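# Rotate the steel cup half a turn under the dial indicator

## Task

Rotate the steel cup that sits beneath the dial indicator by 180 degrees about its fixture, then open the gripper and release it.

## Robot and tools

Robot: two 6-joint arms, left_arm and right_arm, each ending in a parallel two-finger gripper with a wrist camera (cam_left_wrist, cam_right_wrist, both 504x504 pixels). Scene frame: origin on the table top midway between the arms, +z up, +x pointing out over the table, left_arm on the +y side. The names left and right refer to the arms only, not to sides of an image. Base of left_arm is at (+0.014, +0.232, 0) m with quat_wxyz (+0.995, 0, 0, +0.099), about 11 degrees of yaw. Base of right_arm is at (+0.047, -0.272, 0) m with quat_wxyz (+1.000, 0, 0, +0.016).

Joint order, used in every command row and every per-joint list in results: shoulder (joint2), elbow (joint3), waist (joint1), wrist pitch (joint4), wrist yaw (joint5), wrist roll (joint6). Stated ranges in rad: shoulder 0.000 to 3.142, elbow 0.000 to 3.019, waist -2.880 to 2.880, wrist pitch -1.693 to 1.571, wrist yaw -1.571 to 1.571, wrist roll -2.094 to 2.094. True ends may differ from these by up to 0.019 rad.

A command row is a single flat list of 14 numbers, each in [-1, 1], covering both arms even if one stays still: left_arm's six joints then its opening, then right_arm's six joints then its opening. Joint entries are scaled offsets, not poses: 1.0 equals 1.32 rad for shoulder, 1.276 elbow, 1.264 waist, 1.83 wrist pitch, 1.686 wrist yaw, 2.022 wrist roll. The opening entry is absolute: +1 fully open, -1 closed. A row may carry 12 extra numbers in 0 to 1, per-joint stiffness scales (left six, then right six, in joint order); they multiply position gain and persist until replaced.

execute_actions(actions): actions is a list of up to 15 actions; each action is a table of up to 15 rows, one row per 1/30 s control step, 15 steps per action (0.5 s). A short table repeats its final row. In every row of an action, joint offsets are relative to the angles at the start of that action, not the previous row; for the first action in a call that means the most recently reported angles. An action is rejected for both arms if it would take any joint more than 0.019 rad beyond a range end; a malformed action, or a first action failing this check, rejects the whole call. An empty list just returns the current state and images.

move(target, speed, blocking): target is one 14-number row as above; its offsets are counted from the Joint positions in the latest result that showed them. All joints follow synchronised paths, so the gripper traces a curve; there is no avoidance of objects or of the other arm. speed in rad/s (0.01 to 2, default 0.5) caps the joint with the longest travel; paths last 0.5 to 10 s. Finger openings are sent at the start. With blocking=false the call returns after 0.5 s while motion continues; call wait(0) to check it or stop to brake it, and nothing else moves until a result shows it has ended. The move line reports the ending (done, off_target, moving, held, fault), limits=held or limits=none, and each arm's joint furthest from target.

wait(seconds, 0 to 10) lets time pass with the last command held. stop brakes a running move; it needs room, more when fast. zoom_image(camera, region=[x0, y0, x1, y1]) enlarges part of the latest image, pixels from the top-left, at most 504 by 504. read_manual gives only licence texts. finished_scene(scene) ends the current scene; pass its number, and only call it once the cup is turned and released.

Results: the state line gives, per arm, end_effector_position (m) and end_effector_quat_wxyz in the scene frame; this point sits between the finger pads about 1 cm behind the tips, and may be inaccurate at long reach. Fingers point along gripper +z and close along gripper y. Joint positions and Joint velocities list each arm's joints (rad, rad/s) then pad gap (m; 0.094 fully open). Joint targets shows what the joints are currently driven toward. grip_measured is the opening on the command scale, each gripper off by up to about 1 mm. Joint torques are raw drive outputs with offsets and noise. Action calls also list step readings; HELD marks steps where an arm was held back. Other lines: joint command not followed (clearance check altered targets), joint sent to its limit, MOTOR HOT (85 °C), FAULT and OVER-TEMPERATURE FAULT (at 100 °C the arm goes limp and drops).

Motion limits: per step each joint target is kept within a lead of its measured angle (0.32 rad shoulder, 0.276 elbow, 0.264 waist, 0.33 pitch, 0.186 yaw, 0.522 roll), and targets are scaled back if they would move the gripper more than 70 mm, so big changes span several actions. Zero offsets can let an arm sag; correct by commanding back toward the desired angles.

Gripping: to hold, command an opening about 0.03 below grip_measured; smaller gaps grip lighter. Pad force tops out near 50 to 62 N, less on very thin parts.

Avoid: knocking or placing anything off the table (task fails), arms touching or pushing each other, fast contacts and targets set far beyond a contact (both press hard), drops and slips, and long heavy holding that overheats motors. Brief external tugs on held parts or nudges to loose objects may occur.

Each tool is called as a command line: name --argument value for each argument, lists and objects as JSON in quotes; but a table of rows of numbers goes row by row, as --pt "numbers of a row", without its own name.

## Session

execute_actions --actions '[]'

Scene clock: 0.00 s.
left_arm: end_effector_position=(+0.1018, +0.6685, +0.1162) grip_measured=+1.000 end_effector_quat_wxyz=(+0.119, +0.920, +0.067, +0.367) | right_arm: end_effector_position=(+0.5751, -0.1019, +0.3199) grip_measured=+1.000 end_effector_quat_wxyz=(+0.302, +0.317, +0.859, +0.266)
Joint names: [shoulder, elbow, waist, wrist pitch, wrist yaw, wrist roll]
Joint positions: left_arm=[ 1.744  1.241  1.44  -1.367  0.745 -1.53   0.094] | right_arm=[ 1.319  1.246  0.265 -0.671 -0.055  1.026  0.094]
Joint velocities: left_arm=[-0.005 -0.012 -0.005  0.007 -0.007  0.051  0.   ] | right_arm=[ 0.005  0.002 -0.005  0.007 -0.007  0.022  0.   ]
Joint torques (N m, as the arm reports them, + toward a larger angle): no reading
Motor temperatures (°C, as the motors report them): left_arm=[30 32 27 28 29 26] | right_arm=[31 34 27 27 28 26]
Joint targets: left_arm=[1.754 1.257 1.440 -1.368 0.744 -1.530] | right_arm=[1.324 1.269 0.265 -0.668 -0.055 1.026]
Joint stiffness scale: left_arm=[1. 1. 1. 1. 1. 1.] | right_arm=[1. 1. 1. 1. 1. 1.]

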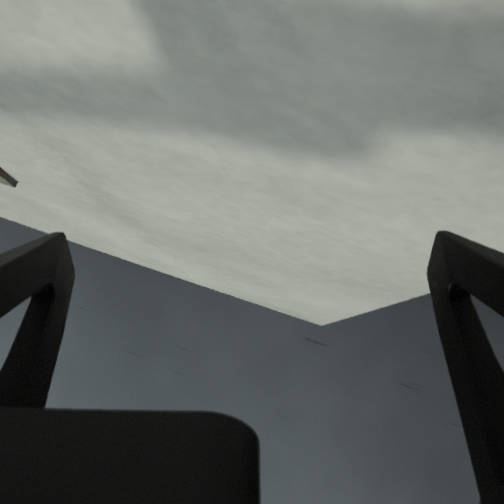

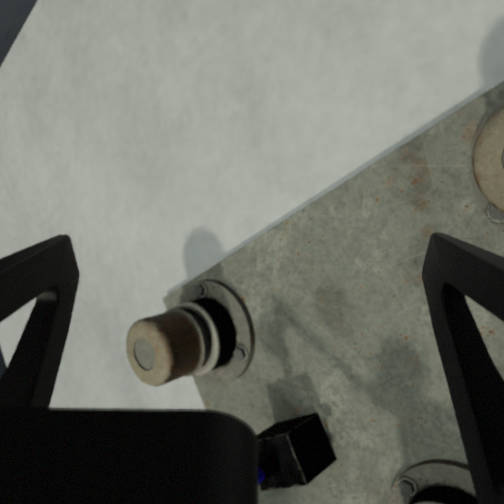

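move --target '[0, 0, 0, 0, 0, 0, 1, -0.09, -0.036, 0, -0.218, 0.033, -0.507, 1]' --speed 0.8

Scene clock: 4.20 s.
left_arm: end_effector_position=(+0.1018, +0.6685, +0.1162) grip_measured=+1.000 end_effector_quat_wxyz=(+0.119, +0.920, +0.067, +0.367) | right_arm: end_effector_position=(+0.4819, -0.1397, +0.2930) grip_measured=+1.000 end_effector_quat_wxyz=(+0.249, -0.135, +0.958, +0.040)
Joint names: [shoulder, elbow, waist, wrist pitch, wrist yaw, wrist roll]
Joint positions: left_arm=[ 1.744  1.241  1.44  -1.367  0.745 -1.53   0.094] | right_arm=[ 1.213  1.21   0.265 -1.058 -0.002  0.017  0.094]
Joint velocities: left_arm=[-0.005 -0.027  0.005 -0.017 -0.022  0.007  0.   ] | right_arm=[-0.005  0.002 -0.015 -0.007  0.007 -0.022  0.   ]
Joint torques (N m, as the arm reports them, + toward a larger angle): left_arm=[-15.87   8.52   0.2   -0.36   0.57  -0.01] | right_arm=[-8.83 10.37 -1.22  0.65  0.16 -0.01]
Motor temperatures (°C, as the motors report them): left_arm=[31 33 27 28 29 26] | right_arm=[31 36 27 27 28 26]
Joint targets: left_arm=[1.744 1.241 1.440 -1.367 0.745 -1.530] | right_arm=[1.200 1.200 0.265 -1.070 0.001 0.001]
Joint stiffness scale: left_arm=[1. 1. 1. 1. 1. 1.] | right_arm=[1. 1. 1. 1. 1. 1.]
move: done; limits=none; left_arm: farthest joint: the waist, 0.000 radians from its target (0.000 radians at the start); right_arm: farthest joint: the wrist roll, 0.016 radians from its target (1.025 radians at the start)

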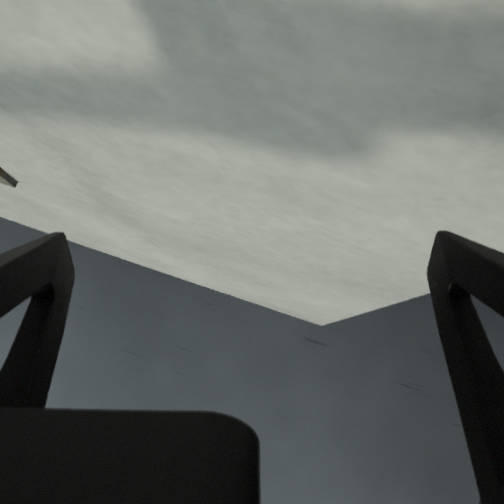

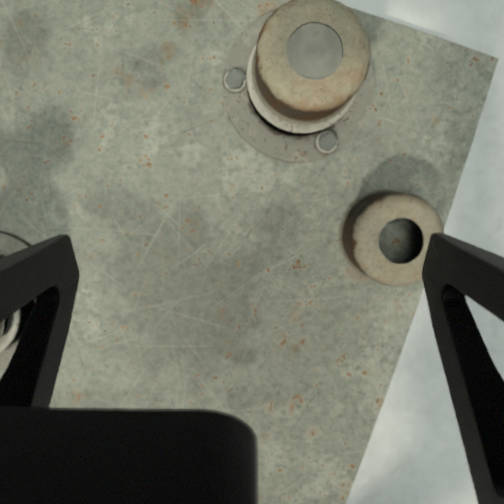

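move --target '[0, 0, 0, 0, 0, 0, 1, -0.01, -0.008, 0.4, -0.007, 0, -0.008, 1]' --speed 0.8

Scene clock: 7.37 s.
left_arm: end_effector_position=(+0.1018, +0.6685, +0.1162) grip_measured=+1.000 end_effector_quat_wxyz=(+0.119, +0.920, +0.067, +0.367) | right_arm: end_effector_position=(+0.3606, +0.0569, +0.2930) grip_measured=+1.000 end_effector_quat_wxyz=(+0.231, -0.375, +0.892, +0.102)
Joint names: [shoulder, elbow, waist, wrist pitch, wrist yaw, wrist roll]
Joint positions: left_arm=[ 1.744  1.241  1.44  -1.367  0.745 -1.53   0.094] | right_arm=[ 1.213  1.21   0.779 -1.058 -0.002  0.015  0.094]
Joint velocities: left_arm=[ 0.015 -0.012  0.005 -0.002  0.037 -0.037  0.   ] | right_arm=[-0.005 -0.002  0.005 -0.002 -0.139 -0.007  0.   ]
Joint torques (N m, as the arm reports them, + toward a larger angle): left_arm=[-15.85   8.52   0.17  -0.35   0.57  -0.01] | right_arm=[-8.59 10.35 -1.95  0.67  0.01  0.01]
Motor temperatures (°C, as the motors report them): left_arm=[31 34 27 28 29 26] | right_arm=[31 37 27 27 28 26]
Joint targets: left_arm=[1.744 1.241 1.440 -1.367 0.745 -1.530] | right_arm=[1.200 1.199 0.770 -1.070 -0.002 0.001]
Joint stiffness scale: left_arm=[1. 1. 1. 1. 1. 1.] | right_arm=[1. 1. 1. 1. 1. 1.]
move: done; limits=none; left_arm: farthest joint: the waist, 0.000 radians from its target (0.000 radians at the start); right_arm: farthest joint: the wrist roll, 0.014 radians from its target (0.015 radians at the start)

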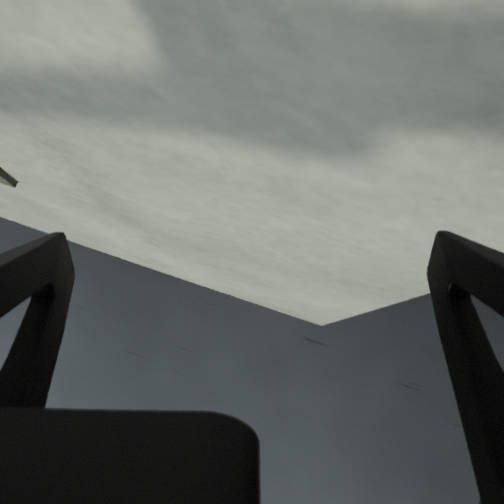

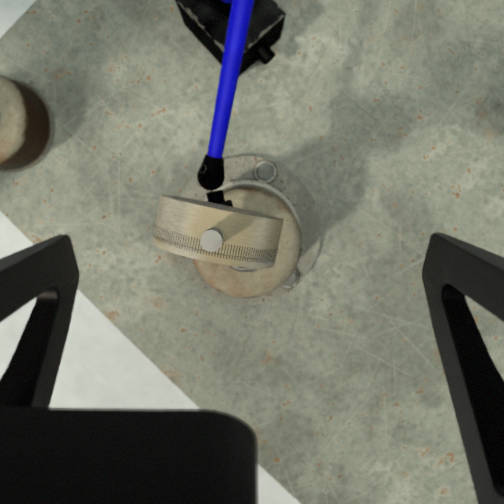

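move --target '[0, 0, 0, 0, 0, 0, 1, -0.3886, -0.3605, 0.004, 0.305, 0, -0.007, 1]' --speed 0.8

Scene clock: 34.90 s.
left_arm: end_effector_position=(+0.1018, +0.6685, +0.1162) grip_measured=+1.000 end_effector_quat_wxyz=(+0.119, +0.920, +0.067, +0.367) | right_arm: end_effector_position=(+0.3072, +0.0009, +0.3391) grip_measured=+1.000 end_effector_quat_wxyz=(+0.483, -0.330, +0.783, +0.212)
Joint names: [shoulder, elbow, waist, wrist pitch, wrist yaw, wrist roll]
Joint positions: left_arm=[ 1.744  1.241  1.44  -1.367  0.745 -1.53   0.094] | right_arm=[ 0.699  0.757  0.779 -0.519 -0.002  0.015  0.094]
Joint velocities: left_arm=[-0.015 -0.002 -0.005 -0.012 -0.037 -0.022  0.   ] | right_arm=[ 0.005  0.007  0.005 -0.007  0.007 -0.037  0.   ]
Joint torques (N m, as the arm reports them, + toward a larger angle): left_arm=[-15.82   8.52   0.2   -0.35   0.57  -0.01] | right_arm=[-1.11 11.16 -0.86  2.62  0.04  0.01]
Motor temperatures (°C, as the motors report them): left_arm=[32 35 27 28 29 26] | right_arm=[32 40 27 27 28 26]
Joint targets: left_arm=[1.744 1.241 1.440 -1.367 0.745 -1.530] | right_arm=[0.700 0.750 0.784 -0.500 -0.002 0.001]
Joint stiffness scale: left_arm=[1. 1. 1. 1. 1. 1.] | right_arm=[1. 1. 1. 1. 1. 1.]
move: done; limits=none; left_arm: farthest joint: the waist, 0.000 radians from its target (0.000 radians at the start); right_arm: farthest joint: the wrist pitch, 0.019 radians from its target (0.558 radians at the start)

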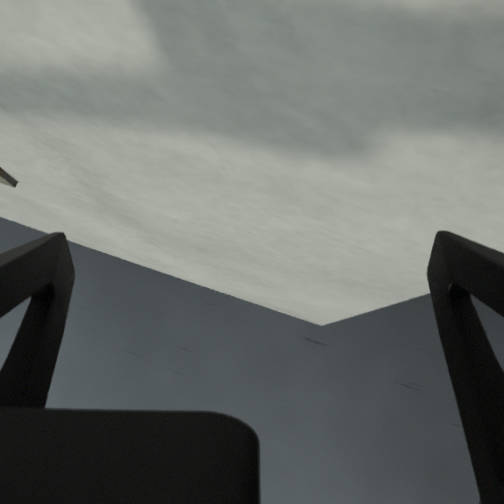

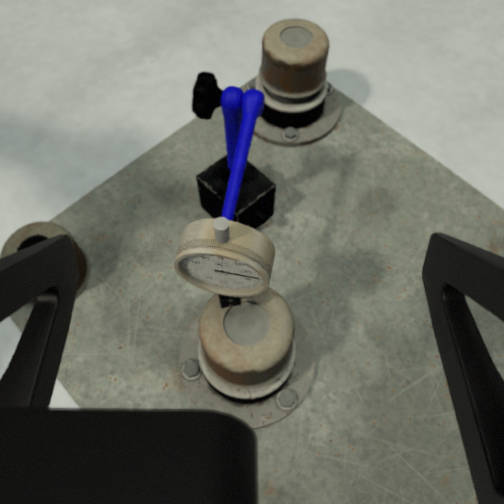

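move --target '[0, 0, 0, 0, 0, 0, 1, 0.114, -0.44, 0.008, 0.4175, 0, -0.007, 1]' --speed 0.8

Scene clock: 38.70 s.
left_arm: end_effector_position=(+0.1018, +0.6685, +0.1162) grip_measured=+1.000 end_effector_quat_wxyz=(+0.119, +0.920, +0.067, +0.367) | right_arm: end_effector_position=(+0.2881, -0.0188, +0.1290) grip_measured=+1.000 end_effector_quat_wxyz=(+0.499, -0.325, +0.772, +0.220)
Joint names: [shoulder, elbow, waist, wrist pitch, wrist yaw, wrist roll]
Joint positions: left_arm=[ 1.744  1.241  1.44  -1.367  0.745 -1.53   0.094] | right_arm=[ 0.839  0.196  0.779  0.226 -0.002  0.015  0.094]
Joint velocities: left_arm=[-0.005  0.007 -0.005 -0.007 -0.022  0.007  0.   ] | right_arm=[-0.015 -0.012 -0.015 -0.007 -0.007 -0.11   0.   ]
Joint torques (N m, as the arm reports them, + toward a larger angle): left_arm=[-15.84   8.52   0.19  -0.37   0.58  -0.01] | right_arm=[ 0.2   9.92 -0.59  2.66  0.03  0.  ]
Motor temperatures (°C, as the motors report them): left_arm=[32 35 27 28 29 26] | right_arm=[32 40 27 27 28 26]
Joint targets: left_arm=[1.744 1.241 1.440 -1.367 0.745 -1.530] | right_arm=[0.850 0.196 0.789 0.245 -0.002 0.001]
Joint stiffness scale: left_arm=[1. 1. 1. 1. 1. 1.] | right_arm=[1. 1. 1. 1. 1. 1.]
move: done; limits=none; left_arm: farthest joint: the waist, 0.000 radians from its target (0.000 radians at the start); right_arm: farthest joint: the wrist pitch, 0.019 radians from its target (0.764 radians at the start)

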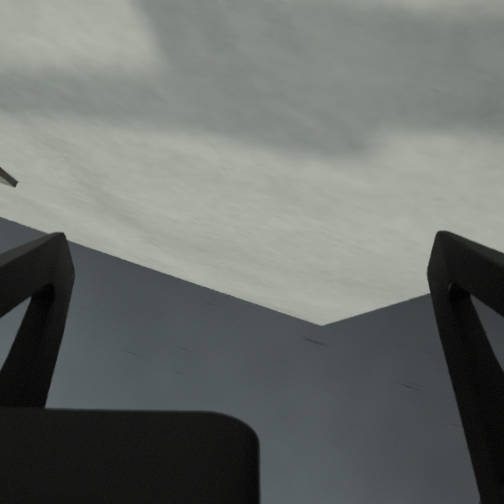

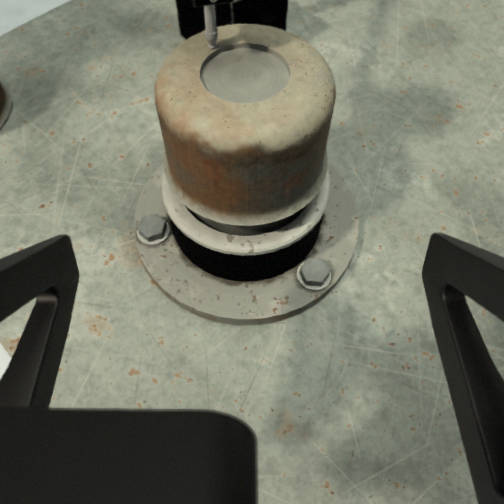

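move --target '[0, 0, 0, 0, 0, 0, 1, 0.419, 0.1614, 0.0095, 0.2169, 0.001, -0.007, 1]' --speed 0.5

Scene clock: 42.30 s.
left_arm: end_effector_position=(+0.1018, +0.6685, +0.1162) grip_measured=+1.000 end_effector_quat_wxyz=(+0.119, +0.920, +0.067, +0.367) | right_arm: end_effector_position=(+0.3527, +0.0511, +0.0945) grip_measured=+1.000 end_effector_quat_wxyz=(+0.503, -0.325, +0.769, +0.222)
Joint names: [shoulder, elbow, waist, wrist pitch, wrist yaw, wrist roll]
Joint positions: left_arm=[ 1.744  1.241  1.44  -1.367  0.745 -1.53   0.094] | right_arm=[ 1.378  0.368  0.782  0.604 -0.002  0.015  0.094]
Joint velocities: left_arm=[-0.005 -0.007  0.005 -0.002 -0.022 -0.007  0.   ] | right_arm=[-0.005  0.012  0.005  0.032 -0.022  0.007  0.   ]
Joint torques (N m, as the arm reports them, + toward a larger angle): left_arm=[-15.87   8.53   0.21  -0.36   0.57  -0.01] | right_arm=[-4.6  10.25 -0.51  2.69  0.09  0.02]
Motor temperatures (°C, as the motors report them): left_arm=[32 35 27 28 29 26] | right_arm=[31 40 27 27 28 26]
Joint targets: left_arm=[1.744 1.241 1.440 -1.367 0.745 -1.530] | right_arm=[1.392 0.402 0.791 0.623 -0.000 0.001]
Joint stiffness scale: left_arm=[1. 1. 1. 1. 1. 1.] | right_arm=[1. 1. 1. 1. 1. 1.]
move: off_target (right_arm); limits=none; left_arm: farthest joint: the waist, 0.000 radians from its target (0.000 radians at the start); right_arm: farthest joint: the elbow, 0.034 radians from its target (0.206 radians at the start)

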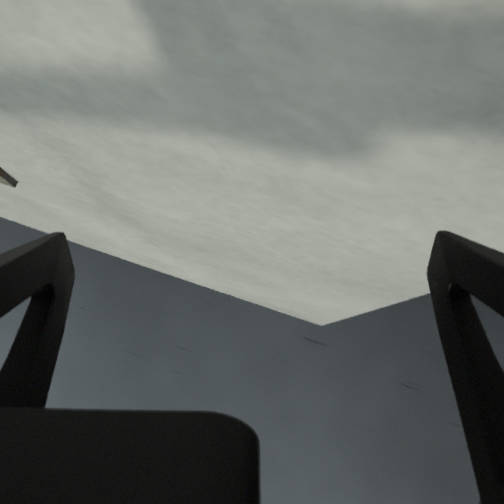

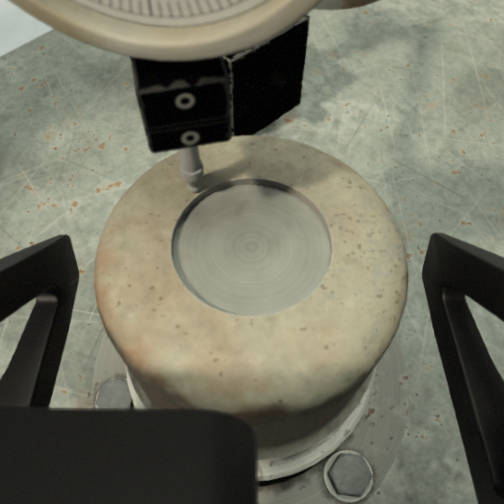

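move --target '[0, 0, 0, 0, 0, 0, 1, -0.0235, 0.0016, 0.1155, -0.0284, 0.2117, 0.0767, 1]' --speed 0.6

Scene clock: 52.50 s.
left_arm: end_effector_position=(+0.1018, +0.6685, +0.1162) grip_measured=+1.000 end_effector_quat_wxyz=(+0.119, +0.920, +0.067, +0.367) | right_arm: end_effector_position=(+0.3456, +0.0458, +0.0971) grip_measured=+1.000 end_effector_quat_wxyz=(+0.530, -0.235, +0.800, +0.155)
Joint names: [shoulder, elbow, waist, wrist pitch, wrist yaw, wrist roll]
Joint positions: left_arm=[ 1.744  1.241  1.44  -1.367  0.745 -1.53   0.094] | right_arm=[1.362 0.368 0.923 0.565 0.352 0.154 0.094]
Joint velocities: left_arm=[-0.015 -0.007 -0.005 -0.002 -0.081  0.022  0.   ] | right_arm=[-0.005 -0.002 -0.015 -0.007  0.066 -0.051  0.   ]
Joint torques (N m, as the arm reports them, + toward a larger angle): left_arm=[-15.86   8.52   0.22  -0.37   0.57  -0.01] | right_arm=[-6.87  7.42 -0.91  1.34  0.24  0.34]
Motor temperatures (°C, as the motors report them): left_arm=[32 35 27 28 29 26] | right_arm=[31 40 27 27 28 26]
Joint targets: left_arm=[1.744 1.241 1.440 -1.367 0.745 -1.530] | right_arm=[1.347 0.370 0.928 0.552 0.355 0.170]
Joint stiffness scale: left_arm=[1. 1. 1. 1. 1. 1.] | right_arm=[1. 1. 1. 1. 1. 1.]
move: done; limits=none; left_arm: farthest joint: the waist, 0.000 radians from its target (0.000 radians at the start); right_arm: farthest joint: the wrist roll, 0.016 radians from its target (0.155 radians at the start)

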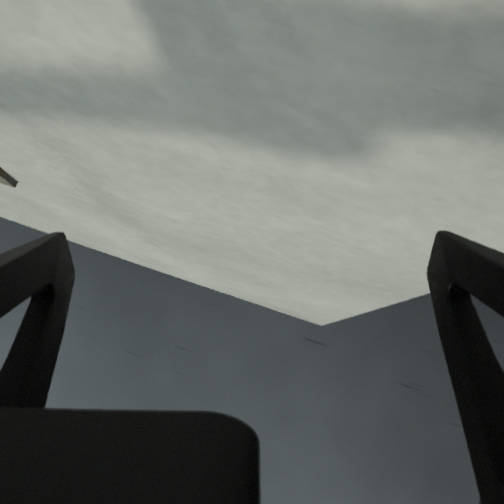

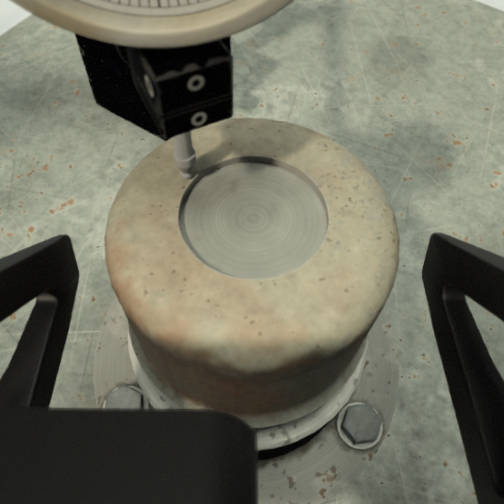

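move --target '[0, 0, 0, 0, 0, 0, 1, 0.0455, 0.0823, 0.0997, -0.0831, 0.2082, 0.1118, 1]' --speed 0.6

Scene clock: 55.80 s.
left_arm: end_effector_position=(+0.1018, +0.6685, +0.1162) grip_measured=+1.000 end_effector_quat_wxyz=(+0.119, +0.920, +0.067, +0.367) | right_arm: end_effector_position=(+0.3445, +0.0440, +0.0975) grip_measured=+1.000 end_effector_quat_wxyz=(+0.546, -0.125, +0.824, +0.083)
Joint names: [shoulder, elbow, waist, wrist pitch, wrist yaw, wrist roll]
Joint positions: left_arm=[ 1.744  1.241  1.44  -1.367  0.745 -1.53   0.094] | right_arm=[1.399 0.439 1.043 0.426 0.699 0.364 0.094]
Joint velocities: left_arm=[-0.005 -0.002 -0.005  0.007 -0.066  0.022  0.   ] | right_arm=[-0.005 -0.017 -0.015  0.002 -0.007  0.022  0.   ]
Joint torques (N m, as the arm reports them, + toward a larger angle): left_arm=[-15.86   8.52   0.22  -0.36   0.58  -0.01] | right_arm=[-4.74 10.59 -1.06  1.08  0.37  0.35]
Motor temperatures (°C, as the motors report them): left_arm=[32 35 27 28 29 26] | right_arm=[31 40 27 27 28 26]
Joint targets: left_arm=[1.744 1.241 1.440 -1.367 0.745 -1.530] | right_arm=[1.421 0.473 1.049 0.413 0.703 0.380]
Joint stiffness scale: left_arm=[1. 1. 1. 1. 1. 1.] | right_arm=[1. 1. 1. 1. 1. 1.]
move: off_target (right_arm); limits=none; left_arm: farthest joint: the waist, 0.000 radians from its target (0.000 radians at the start); right_arm: farthest joint: the elbow, 0.034 radians from its target (0.105 radians at the start)

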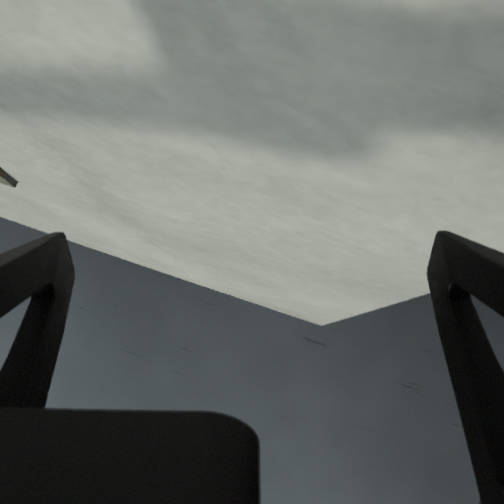

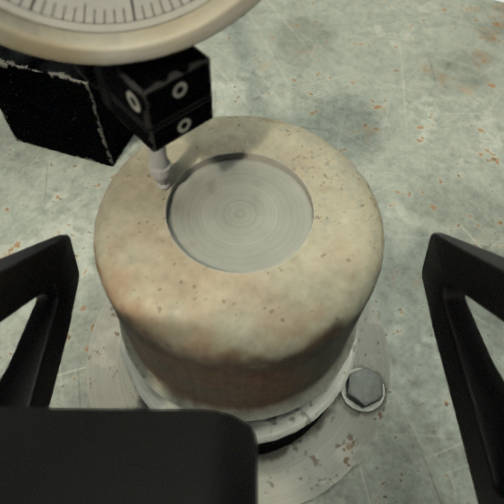

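move --target '[0, 0, 0, 0, 0, 0, 1, 0.0902, 0.1771, 0.0775, -0.2585, 0.21, 0.2379, 1]' --speed 0.6

Scene clock: 59.37 s.
left_arm: end_effector_position=(+0.1018, +0.6685, +0.1162) grip_measured=+1.000 end_effector_quat_wxyz=(+0.119, +0.920, +0.067, +0.367) | right_arm: end_effector_position=(+0.3448, +0.0432, +0.0978) grip_measured=+1.000 end_effector_quat_wxyz=(+0.552, +0.026, +0.833, -0.017)
Joint names: [shoulder, elbow, waist, wrist pitch, wrist yaw, wrist roll]
Joint positions: left_arm=[ 1.744  1.241  1.44  -1.367  0.745 -1.53   0.094] | right_arm=[ 1.493  0.629  1.135 -0.035  1.051  0.83   0.094]
Joint velocities: left_arm=[-0.005  0.007 -0.005  0.007 -0.037 -0.037  0.   ] | right_arm=[-0.005 -0.002 -0.015 -0.002 -0.051 -0.037  0.   ]
Joint torques (N m, as the arm reports them, + toward a larger angle): left_arm=[-15.88   8.53   0.22  -0.37   0.57  -0.01] | right_arm=[-6.48 10.92 -0.63  0.61  0.61  0.35]
Motor temperatures (°C, as the motors report them): left_arm=[32 35 27 28 29 26] | right_arm=[31 40 27 27 28 26]
Joint targets: left_arm=[1.744 1.241 1.440 -1.367 0.745 -1.530] | right_arm=[1.518 0.664 1.141 -0.047 1.054 0.845]
Joint stiffness scale: left_arm=[1. 1. 1. 1. 1. 1.] | right_arm=[1. 1. 1. 1. 1. 1.]
move: off_target (right_arm); limits=none; left_arm: farthest joint: the waist, 0.000 radians from its target (0.000 radians at the start); right_arm: farthest joint: the elbow, 0.036 radians from its target (0.226 radians at the start)

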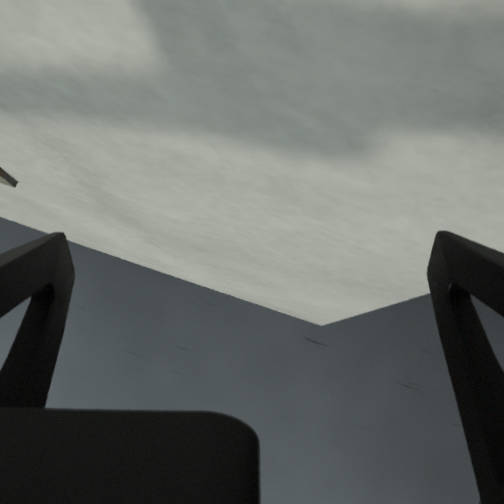

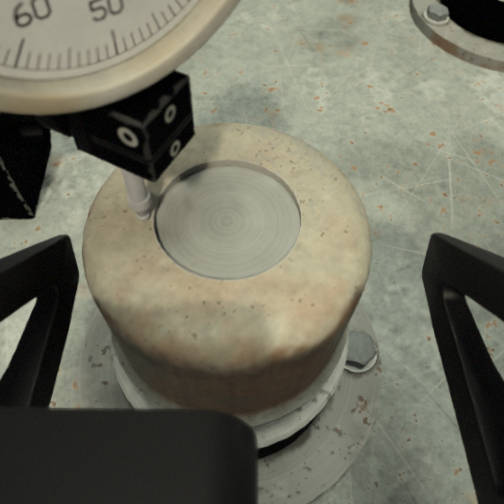

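move --target '[0, 0, 0, 0, 0, 0, 1, 0.019, 0.027, 0.0063, -0.0066, 0.0018, 0.0074, 0.1]' --speed 0.3

Scene clock: 62.43 s.
left_arm: end_effector_position=(+0.1018, +0.6685, +0.1162) grip_measured=+1.000 end_effector_quat_wxyz=(+0.119, +0.920, +0.067, +0.367) | right_arm: end_effector_position=(+0.3444, +0.0484, +0.0976) grip_measured=+0.452 end_effector_quat_wxyz=(+0.550, +0.025, +0.835, -0.010)
Joint names: [shoulder, elbow, waist, wrist pitch, wrist yaw, wrist roll]
Joint positions: left_arm=[ 1.744  1.241  1.44  -1.367  0.745 -1.53   0.094] | right_arm=[ 1.497  0.635  1.138 -0.03   1.039  0.831  0.068]
Joint velocities: left_arm=[-0.015 -0.012 -0.005 -0.002  0.022 -0.022  0.   ] | right_arm=[-0.024  0.007 -0.005  0.002 -0.081 -0.051  0.   ]
Joint torques (N m, as the arm reports them, + toward a larger angle): left_arm=[-15.88   8.52   0.25  -0.36   0.57  -0.01] | right_arm=[-6.68 10.32 -0.88  0.43  1.03  0.33]
Motor temperatures (°C, as the motors report them): left_arm=[32 35 27 28 29 26] | right_arm=[31 40 27 27 28 26]
Joint targets: left_arm=[1.744 1.241 1.440 -1.367 0.745 -1.530] | right_arm=[1.518 0.663 1.143 -0.047 1.054 0.845]
Joint stiffness scale: left_arm=[1. 1. 1. 1. 1. 1.] | right_arm=[1. 1. 1. 1. 1. 1.]
move: off_target (right_arm); limits=none; left_arm: farthest joint: the waist, 0.000 radians from its target (0.000 radians at the start); right_arm: farthest joint: the elbow, 0.028 radians from its target (0.035 radians at the start)

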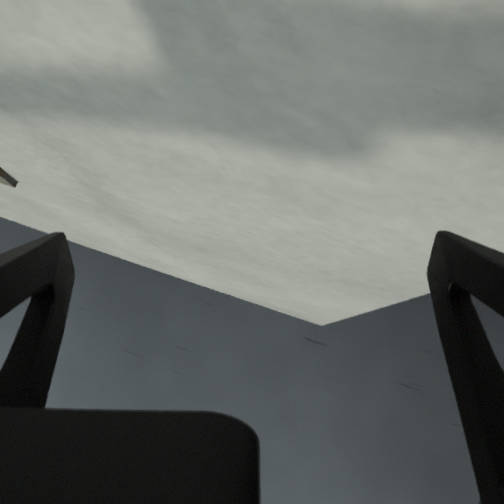

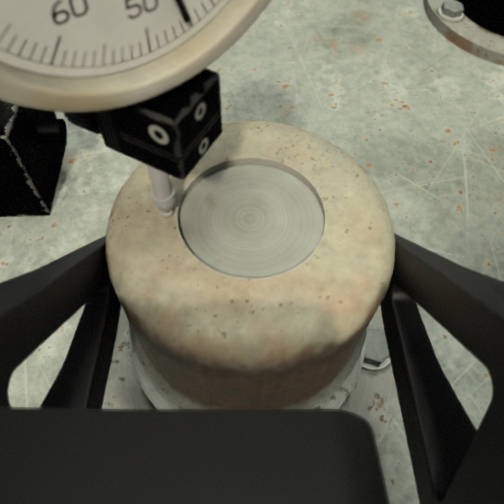

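move --target '[0, 0, 0, 0, 0, 0, 1, -0.0568, -0.127, -0.0752, 0.2585, -0.204, -0.2384, 0.1]' --speed 0.5

Scene clock: 66.07 s.
left_arm: end_effector_position=(+0.1018, +0.6685, +0.1162) grip_measured=+1.000 end_effector_quat_wxyz=(+0.119, +0.920, +0.067, +0.367) | right_arm: end_effector_position=(+0.3451, +0.0483, +0.0987) grip_measured=+0.452 end_effector_quat_wxyz=(+0.549, -0.115, +0.824, +0.080)
Joint names: [shoulder, elbow, waist, wrist pitch, wrist yaw, wrist roll]
Joint positions: left_arm=[ 1.744  1.241  1.44  -1.367  0.745 -1.53   0.094] | right_arm=[1.411 0.455 1.055 0.417 0.727 0.385 0.068]
Joint velocities: left_arm=[-0.005 -0.007  0.005  0.012  0.007  0.022  0.   ] | right_arm=[-0.005 -0.002  0.005 -0.002  0.007 -0.022 -0.   ]
Joint torques (N m, as the arm reports them, + toward a larger angle): left_arm=[-15.84   8.52   0.21  -0.37   0.57  -0.01] | right_arm=[-5.87  9.06 -2.11  2.62 -0.77 -0.22]
Motor temperatures (°C, as the motors report them): left_arm=[32 35 27 28 29 26] | right_arm=[32 40 27 27 29 26]
Joint targets: left_arm=[1.744 1.241 1.440 -1.367 0.745 -1.530] | right_arm=[1.422 0.473 1.043 0.443 0.695 0.349]
Joint stiffness scale: left_arm=[1. 1. 1. 1. 1. 1.] | right_arm=[1. 1. 1. 1. 1. 1.]
move: off_target (right_arm); limits=none; left_arm: farthest joint: the waist, 0.000 radians from its target (0.000 radians at the start); right_arm: farthest joint: the wrist roll, 0.036 radians from its target (0.482 radians at the start)

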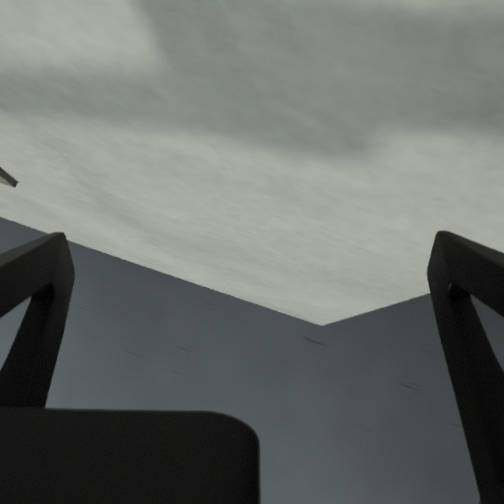

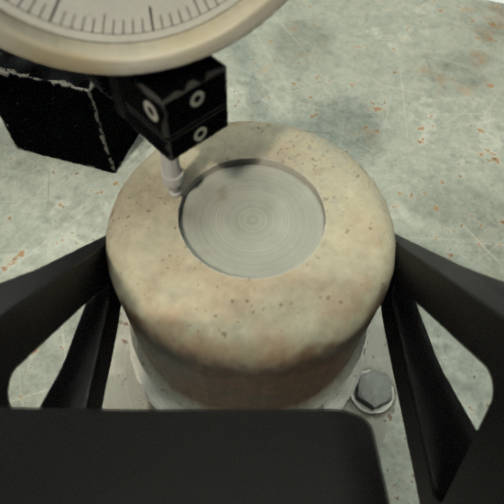

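move --target '[0, 0, 0, 0, 0, 0, 1, -0.0288, -0.0517, -0.1131, 0.0923, -0.2355, -0.1286, 0.1]' --speed 0.5

Scene clock: 71.17 s.
left_arm: end_effector_position=(+0.1018, +0.6685, +0.1162) grip_measured=+1.000 end_effector_quat_wxyz=(+0.119, +0.920, +0.067, +0.367) | right_arm: end_effector_position=(+0.3457, +0.0462, +0.0991) grip_measured=+0.452 end_effector_quat_wxyz=(+0.532, -0.234, +0.799, +0.157)
Joint names: [shoulder, elbow, waist, wrist pitch, wrist yaw, wrist roll]
Joint positions: left_arm=[ 1.744  1.241  1.44  -1.367  0.745 -1.53   0.094] | right_arm=[1.358 0.368 0.923 0.567 0.351 0.156 0.068]
Joint velocities: left_arm=[ 0.005 -0.002 -0.015  0.002  0.022 -0.095  0.   ] | right_arm=[-0.005 -0.007 -0.015 -0.002 -0.022 -0.066 -0.   ]
Joint torques (N m, as the arm reports them, + toward a larger angle): left_arm=[-15.86   8.53   0.17  -0.38   0.57  -0.01] | right_arm=[-4.7   9.15 -2.11  2.63 -0.59 -0.17]
Motor temperatures (°C, as the motors report them): left_arm=[33 35 27 28 29 26] | right_arm=[32 40 27 27 29 26]
Joint targets: left_arm=[1.744 1.241 1.440 -1.367 0.745 -1.530] | right_arm=[1.374 0.388 0.912 0.586 0.330 0.125]
Joint stiffness scale: left_arm=[1. 1. 1. 1. 1. 1.] | right_arm=[1. 1. 1. 1. 1. 1.]
move: off_target (right_arm); limits=none; left_arm: farthest joint: the waist, 0.000 radians from its target (0.000 radians at the start); right_arm: farthest joint: the wrist roll, 0.031 radians from its target (0.260 radians at the start)

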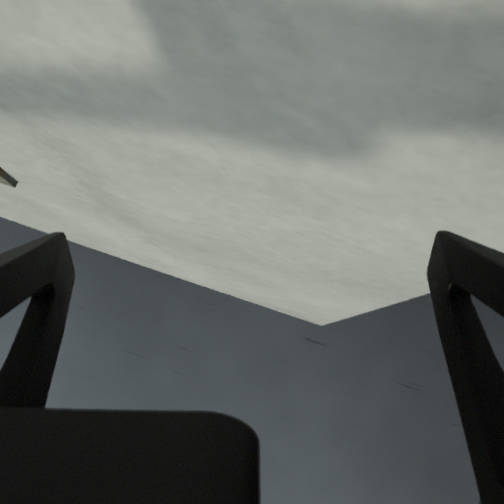

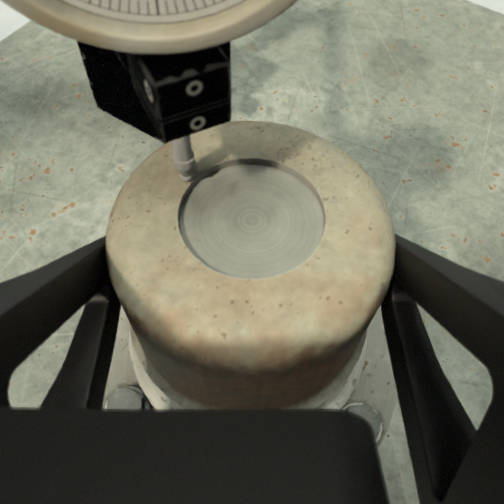

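move --target '[0, 0, 0, 0, 0, 0, 1, 0, -0.0016, -0.1155, 0.0273, -0.22, -0.092, 0.1]' --speed 0.5

Scene clock: 74.13 s.
left_arm: end_effector_position=(+0.1018, +0.6685, +0.1162) grip_measured=+1.000 end_effector_quat_wxyz=(+0.119, +0.920, +0.067, +0.367) | right_arm: end_effector_position=(+0.3465, +0.0445, +0.0996) grip_measured=+0.452 end_effector_quat_wxyz=(+0.509, -0.332, +0.763, +0.221)
Joint names: [shoulder, elbow, waist, wrist pitch, wrist yaw, wrist roll]
Joint positions: left_arm=[ 1.744  1.241  1.44  -1.367  0.745 -1.53   0.094] | right_arm=[ 1.339  0.344  0.78   0.599 -0.009 -0.004  0.068]
Joint velocities: left_arm=[-0.024 -0.002 -0.005 -0.002 -0.007 -0.037  0.   ] | right_arm=[-0.015 -0.002 -0.015 -0.007 -0.066 -0.066  0.   ]
Joint torques (N m, as the arm reports them, + toward a larger angle): left_arm=[-15.83   8.51   0.21  -0.36   0.57  -0.01] | right_arm=[-3.92  9.26 -1.49  2.66 -0.34 -0.12]
Motor temperatures (°C, as the motors report them): left_arm=[33 35 27 28 29 26] | right_arm=[31 40 27 27 29 26]
Joint targets: left_arm=[1.744 1.241 1.440 -1.367 0.745 -1.530] | right_arm=[1.358 0.366 0.777 0.617 -0.020 -0.030]
Joint stiffness scale: left_arm=[1. 1. 1. 1. 1. 1.] | right_arm=[1. 1. 1. 1. 1. 1.]
move: off_target (right_arm); limits=none; left_arm: farthest joint: the waist, 0.000 radians from its target (0.000 radians at the start); right_arm: farthest joint: the wrist roll, 0.026 radians from its target (0.186 radians at the start)

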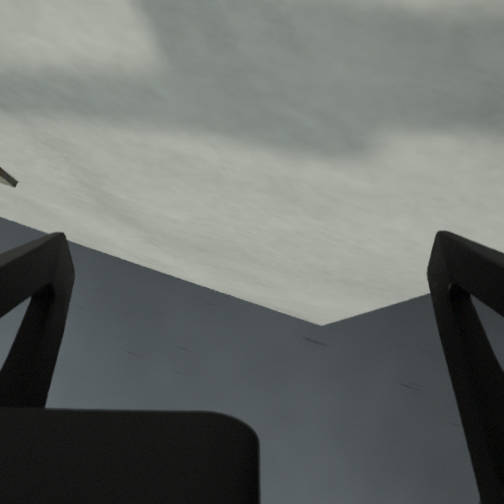

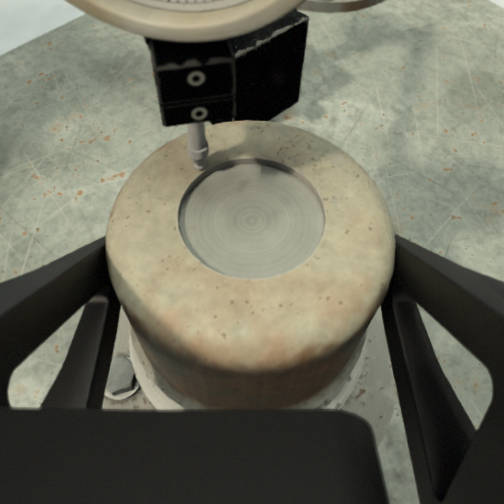

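move --target '[0, 0, 0, 0, 0, 0, 1, 0.0288, 0.0353, -0.1028, -0.0257, -0.2112, -0.0895, 0.1]' --speed 0.5

Scene clock: 78.10 s.
left_arm: end_effector_position=(+0.1018, +0.6685, +0.1162) grip_measured=+1.000 end_effector_quat_wxyz=(+0.119, +0.920, +0.067, +0.367) | right_arm: end_effector_position=(+0.3461, +0.0424, +0.0990) grip_measured=+0.452 end_effector_quat_wxyz=(+0.480, -0.421, +0.717, +0.278)
Joint names: [shoulder, elbow, waist, wrist pitch, wrist yaw, wrist roll]
Joint positions: left_arm=[ 1.744  1.241  1.44  -1.367  0.745 -1.53   0.094] | right_arm=[ 1.352  0.361  0.644  0.57  -0.35  -0.159  0.068]
Joint velocities: left_arm=[-0.015  0.002 -0.005 -0.007 -0.037  0.051  0.   ] | right_arm=[ 0.005 -0.012 -0.005 -0.007 -0.022 -0.007  0.001]
Joint torques (N m, as the arm reports them, + toward a larger angle): left_arm=[-15.85   8.52   0.19  -0.36   0.57  -0.01] | right_arm=[-3.72  9.9  -0.82  1.1  -0.56 -0.12]
Motor temperatures (°C, as the motors report them): left_arm=[33 35 27 28 29 26] | right_arm=[31 40 27 27 29 26]
Joint targets: left_arm=[1.744 1.241 1.440 -1.367 0.745 -1.530] | right_arm=[1.377 0.389 0.650 0.552 -0.365 -0.185]
Joint stiffness scale: left_arm=[1. 1. 1. 1. 1. 1.] | right_arm=[1. 1. 1. 1. 1. 1.]
move: off_target (right_arm); limits=none; left_arm: farthest joint: the waist, 0.000 radians from its target (0.000 radians at the start); right_arm: farthest joint: the elbow, 0.028 radians from its target (0.045 radians at the start)

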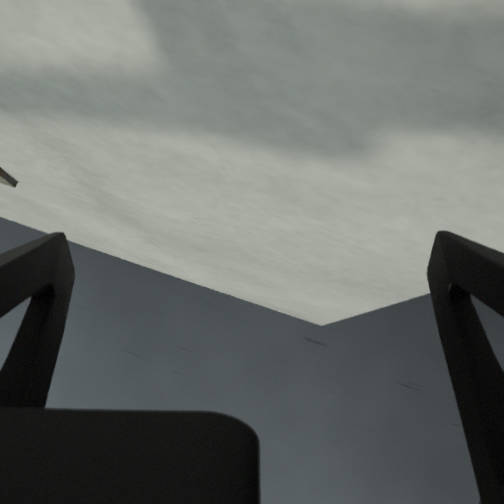

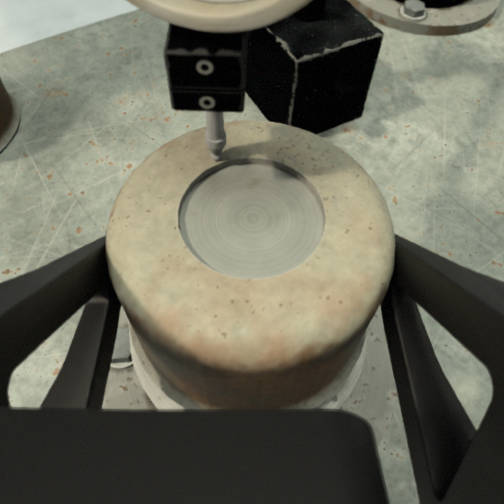

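move --target '[0, 0, 0, 0, 0, 0, 1, 0.0545, 0.0839, -0.0902, -0.0863, -0.2147, -0.1142, 0.1]' --speed 0.5

Scene clock: 84.77 s.
left_arm: end_effector_position=(+0.1018, +0.6685, +0.1162) grip_measured=+1.000 end_effector_quat_wxyz=(+0.119, +0.920, +0.067, +0.367) | right_arm: end_effector_position=(+0.3478, +0.0418, +0.0992) grip_measured=+0.452 end_effector_quat_wxyz=(+0.439, -0.513, +0.655, +0.339)
Joint names: [shoulder, elbow, waist, wrist pitch, wrist yaw, wrist roll]
Joint positions: left_arm=[ 1.744  1.241  1.44  -1.367  0.745 -1.53   0.094] | right_arm=[ 1.397  0.439  0.52   0.431 -0.698 -0.366  0.068]
Joint velocities: left_arm=[ 0.005 -0.012 -0.005  0.002  0.037 -0.051  0.   ] | right_arm=[-0.005 -0.002  0.005 -0.012  0.007 -0.007 -0.   ]
Joint torques (N m, as the arm reports them, + toward a larger angle): left_arm=[-15.81   8.52   0.23  -0.36   0.57  -0.01] | right_arm=[-4.45 10.07 -0.19  0.92 -0.68 -0.11]
Motor temperatures (°C, as the motors report them): left_arm=[33 35 27 28 29 26] | right_arm=[31 40 27 27 29 26]
Joint targets: left_arm=[1.744 1.241 1.440 -1.367 0.745 -1.530] | right_arm=[1.424 0.468 0.530 0.412 -0.712 -0.390]
Joint stiffness scale: left_arm=[1. 1. 1. 1. 1. 1.] | right_arm=[1. 1. 1. 1. 1. 1.]
move: off_target (right_arm); limits=none; left_arm: farthest joint: the waist, 0.000 radians from its target (0.000 radians at the start); right_arm: farthest joint: the elbow, 0.029 radians from its target (0.107 radians at the start)

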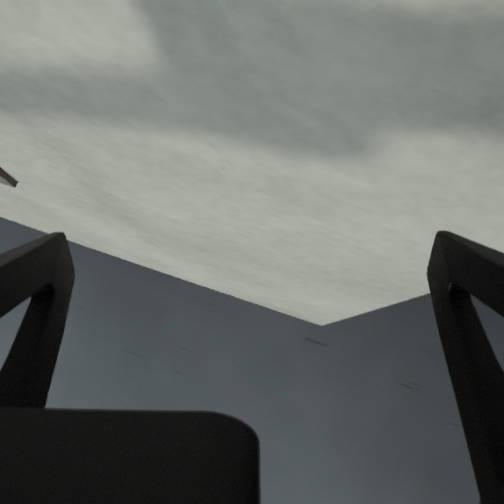

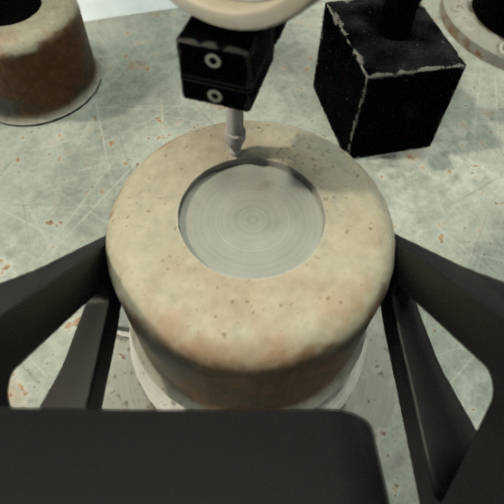

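move --target '[0, 0, 0, 0, 0, 0, 1, 0.0924, 0.1748, -0.0633, -0.2617, -0.2159, -0.2418, 0.1]' --speed 0.5

Scene clock: 88.17 s.
left_arm: end_effector_position=(+0.1018, +0.6685, +0.1162) grip_measured=+1.000 end_effector_quat_wxyz=(+0.119, +0.920, +0.067, +0.367) | right_arm: end_effector_position=(+0.3505, +0.0414, +0.1000) grip_measured=+0.452 end_effector_quat_wxyz=(-0.373, +0.623, -0.553, -0.408)
Joint names: [shoulder, elbow, waist, wrist pitch, wrist yaw, wrist roll]
Joint positions: left_arm=[ 1.744  1.241  1.44  -1.367  0.745 -1.53   0.094] | right_arm=[ 1.492  0.634  0.424 -0.03  -1.046 -0.831  0.068]
Joint velocities: left_arm=[ 0.005 -0.022 -0.015 -0.007 -0.037  0.022  0.   ] | right_arm=[-0.015 -0.002 -0.005  0.002 -0.066 -0.051 -0.002]
Joint torques (N m, as the arm reports them, + toward a larger angle): left_arm=[-15.81   8.52   0.24  -0.36   0.57  -0.01] | right_arm=[-6.23 10.24  0.04  0.42 -0.96 -0.08]
Motor temperatures (°C, as the motors report them): left_arm=[33 35 27 28 29 26] | right_arm=[31 40 27 27 29 26]
Joint targets: left_arm=[1.744 1.241 1.440 -1.367 0.745 -1.530] | right_arm=[1.519 0.662 0.440 -0.048 -1.062 -0.854]
Joint stiffness scale: left_arm=[1. 1. 1. 1. 1. 1.] | right_arm=[1. 1. 1. 1. 1. 1.]
move: off_target (right_arm); limits=none; left_arm: farthest joint: the waist, 0.000 radians from its target (0.000 radians at the start); right_arm: farthest joint: the elbow, 0.028 radians from its target (0.223 radians at the start)

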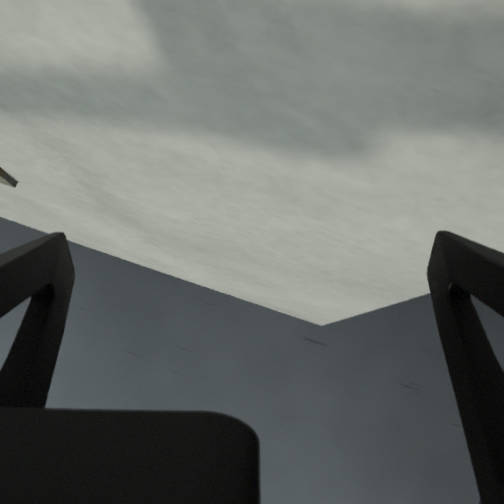

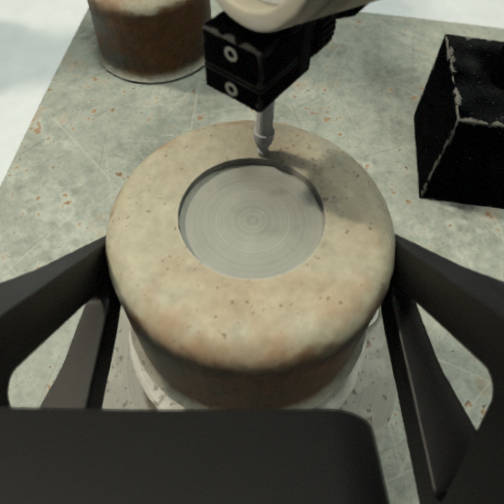

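move --target '[0, 0, 0, 0, 0, 0, 1, 0.015, 0.02, 0.004, -0.004, -0.004, -0.004, 1]' --speed 0.3

Scene clock: 91.13 s.
left_arm: end_effector_position=(+0.1018, +0.6685, +0.1162) grip_measured=+1.000 end_effector_quat_wxyz=(+0.119, +0.920, +0.067, +0.367) | right_arm: end_effector_position=(+0.3504, +0.0412, +0.1005) grip_measured=+1.000 end_effector_quat_wxyz=(-0.373, +0.623, -0.552, -0.410)
Joint names: [shoulder, elbow, waist, wrist pitch, wrist yaw, wrist roll]
Joint positions: left_arm=[ 1.744  1.241  1.44  -1.367  0.745 -1.53   0.094] | right_arm=[ 1.492  0.634  0.423 -0.03  -1.05  -0.831  0.094]
Joint velocities: left_arm=[ 0.005 -0.002 -0.005 -0.007 -0.007 -0.081  0.   ] | right_arm=[-0.005 -0.007  0.015 -0.002 -0.051 -0.022  0.   ]
Joint torques (N m, as the arm reports them, + toward a larger angle): left_arm=[-15.84   8.53   0.24  -0.36   0.57  -0.01] | right_arm=[-6.78 10.13 -0.89  0.89 -0.54  0.08]
Motor temperatures (°C, as the motors report them): left_arm=[33 35 27 28 29 26] | right_arm=[31 40 27 27 29 26]
Joint targets: left_arm=[1.744 1.241 1.440 -1.367 0.745 -1.530] | right_arm=[1.512 0.660 0.429 -0.038 -1.053 -0.839]
Joint stiffness scale: left_arm=[1. 1. 1. 1. 1. 1.] | right_arm=[1. 1. 1. 1. 1. 1.]
move: off_target (right_arm); limits=none; left_arm: farthest joint: the waist, 0.000 radians from its target (0.000 radians at the start); right_arm: farthest joint: the elbow, 0.025 radians from its target (0.025 radians at the start)

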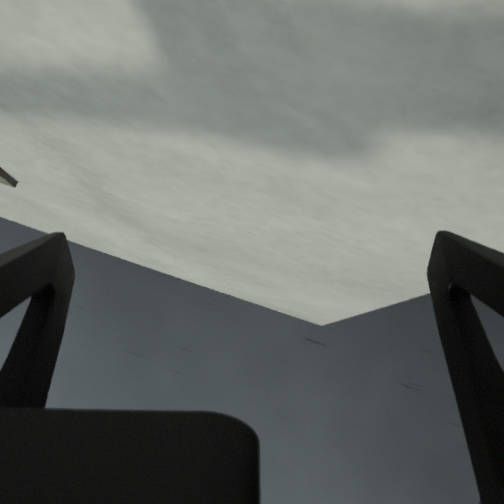

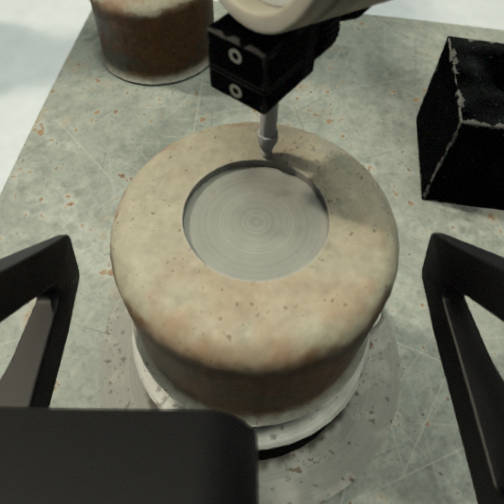

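move --target '[0, 0, 0, 0, 0, 0, 1, -0.0773, -0.1583, 0.0926, 0.2596, 0.2135, 0.2379, 1]' --speed 0.6

Scene clock: 94.57 s.
left_arm: end_effector_position=(+0.1018, +0.6685, +0.1162) grip_measured=+1.000 end_effector_quat_wxyz=(+0.119, +0.920, +0.067, +0.367) | right_arm: end_effector_position=(+0.3437, +0.0452, +0.0953) grip_measured=+1.000 end_effector_quat_wxyz=(+0.433, -0.517, +0.656, +0.340)
Joint names: [shoulder, elbow, waist, wrist pitch, wrist yaw, wrist roll]
Joint positions: left_arm=[ 1.744  1.241  1.44  -1.367  0.745 -1.53   0.094] | right_arm=[ 1.405  0.439  0.533  0.427 -0.694 -0.366  0.094]
Joint velocities: left_arm=[-0.005 -0.012 -0.005  0.002 -0.051 -0.095  0.   ] | right_arm=[-0.024  0.007 -0.024  0.002  0.022  0.022  0.   ]
Joint torques (N m, as the arm reports them, + toward a larger angle): left_arm=[-15.85   8.52   0.25  -0.36   0.58  -0.01] | right_arm=[-7.53  6.66 -0.92  2.47 -0.1   0.33]
Motor temperatures (°C, as the motors report them): left_arm=[33 35 27 28 29 26] | right_arm=[32 40 27 27 29 26]
Joint targets: left_arm=[1.744 1.241 1.440 -1.367 0.745 -1.530] | right_arm=[1.391 0.433 0.540 0.445 -0.690 -0.350]
Joint stiffness scale: left_arm=[1. 1. 1. 1. 1. 1.] | right_arm=[1. 1. 1. 1. 1. 1.]
move: done; limits=none; left_arm: farthest joint: the waist, 0.000 radians from its target (0.000 radians at the start); right_arm: farthest joint: the wrist pitch, 0.018 radians from its target (0.475 radians at the start)

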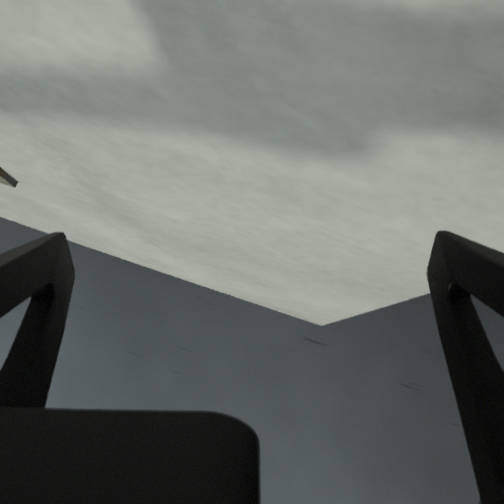

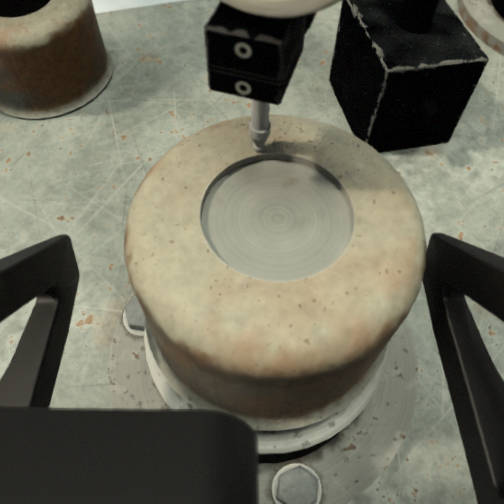

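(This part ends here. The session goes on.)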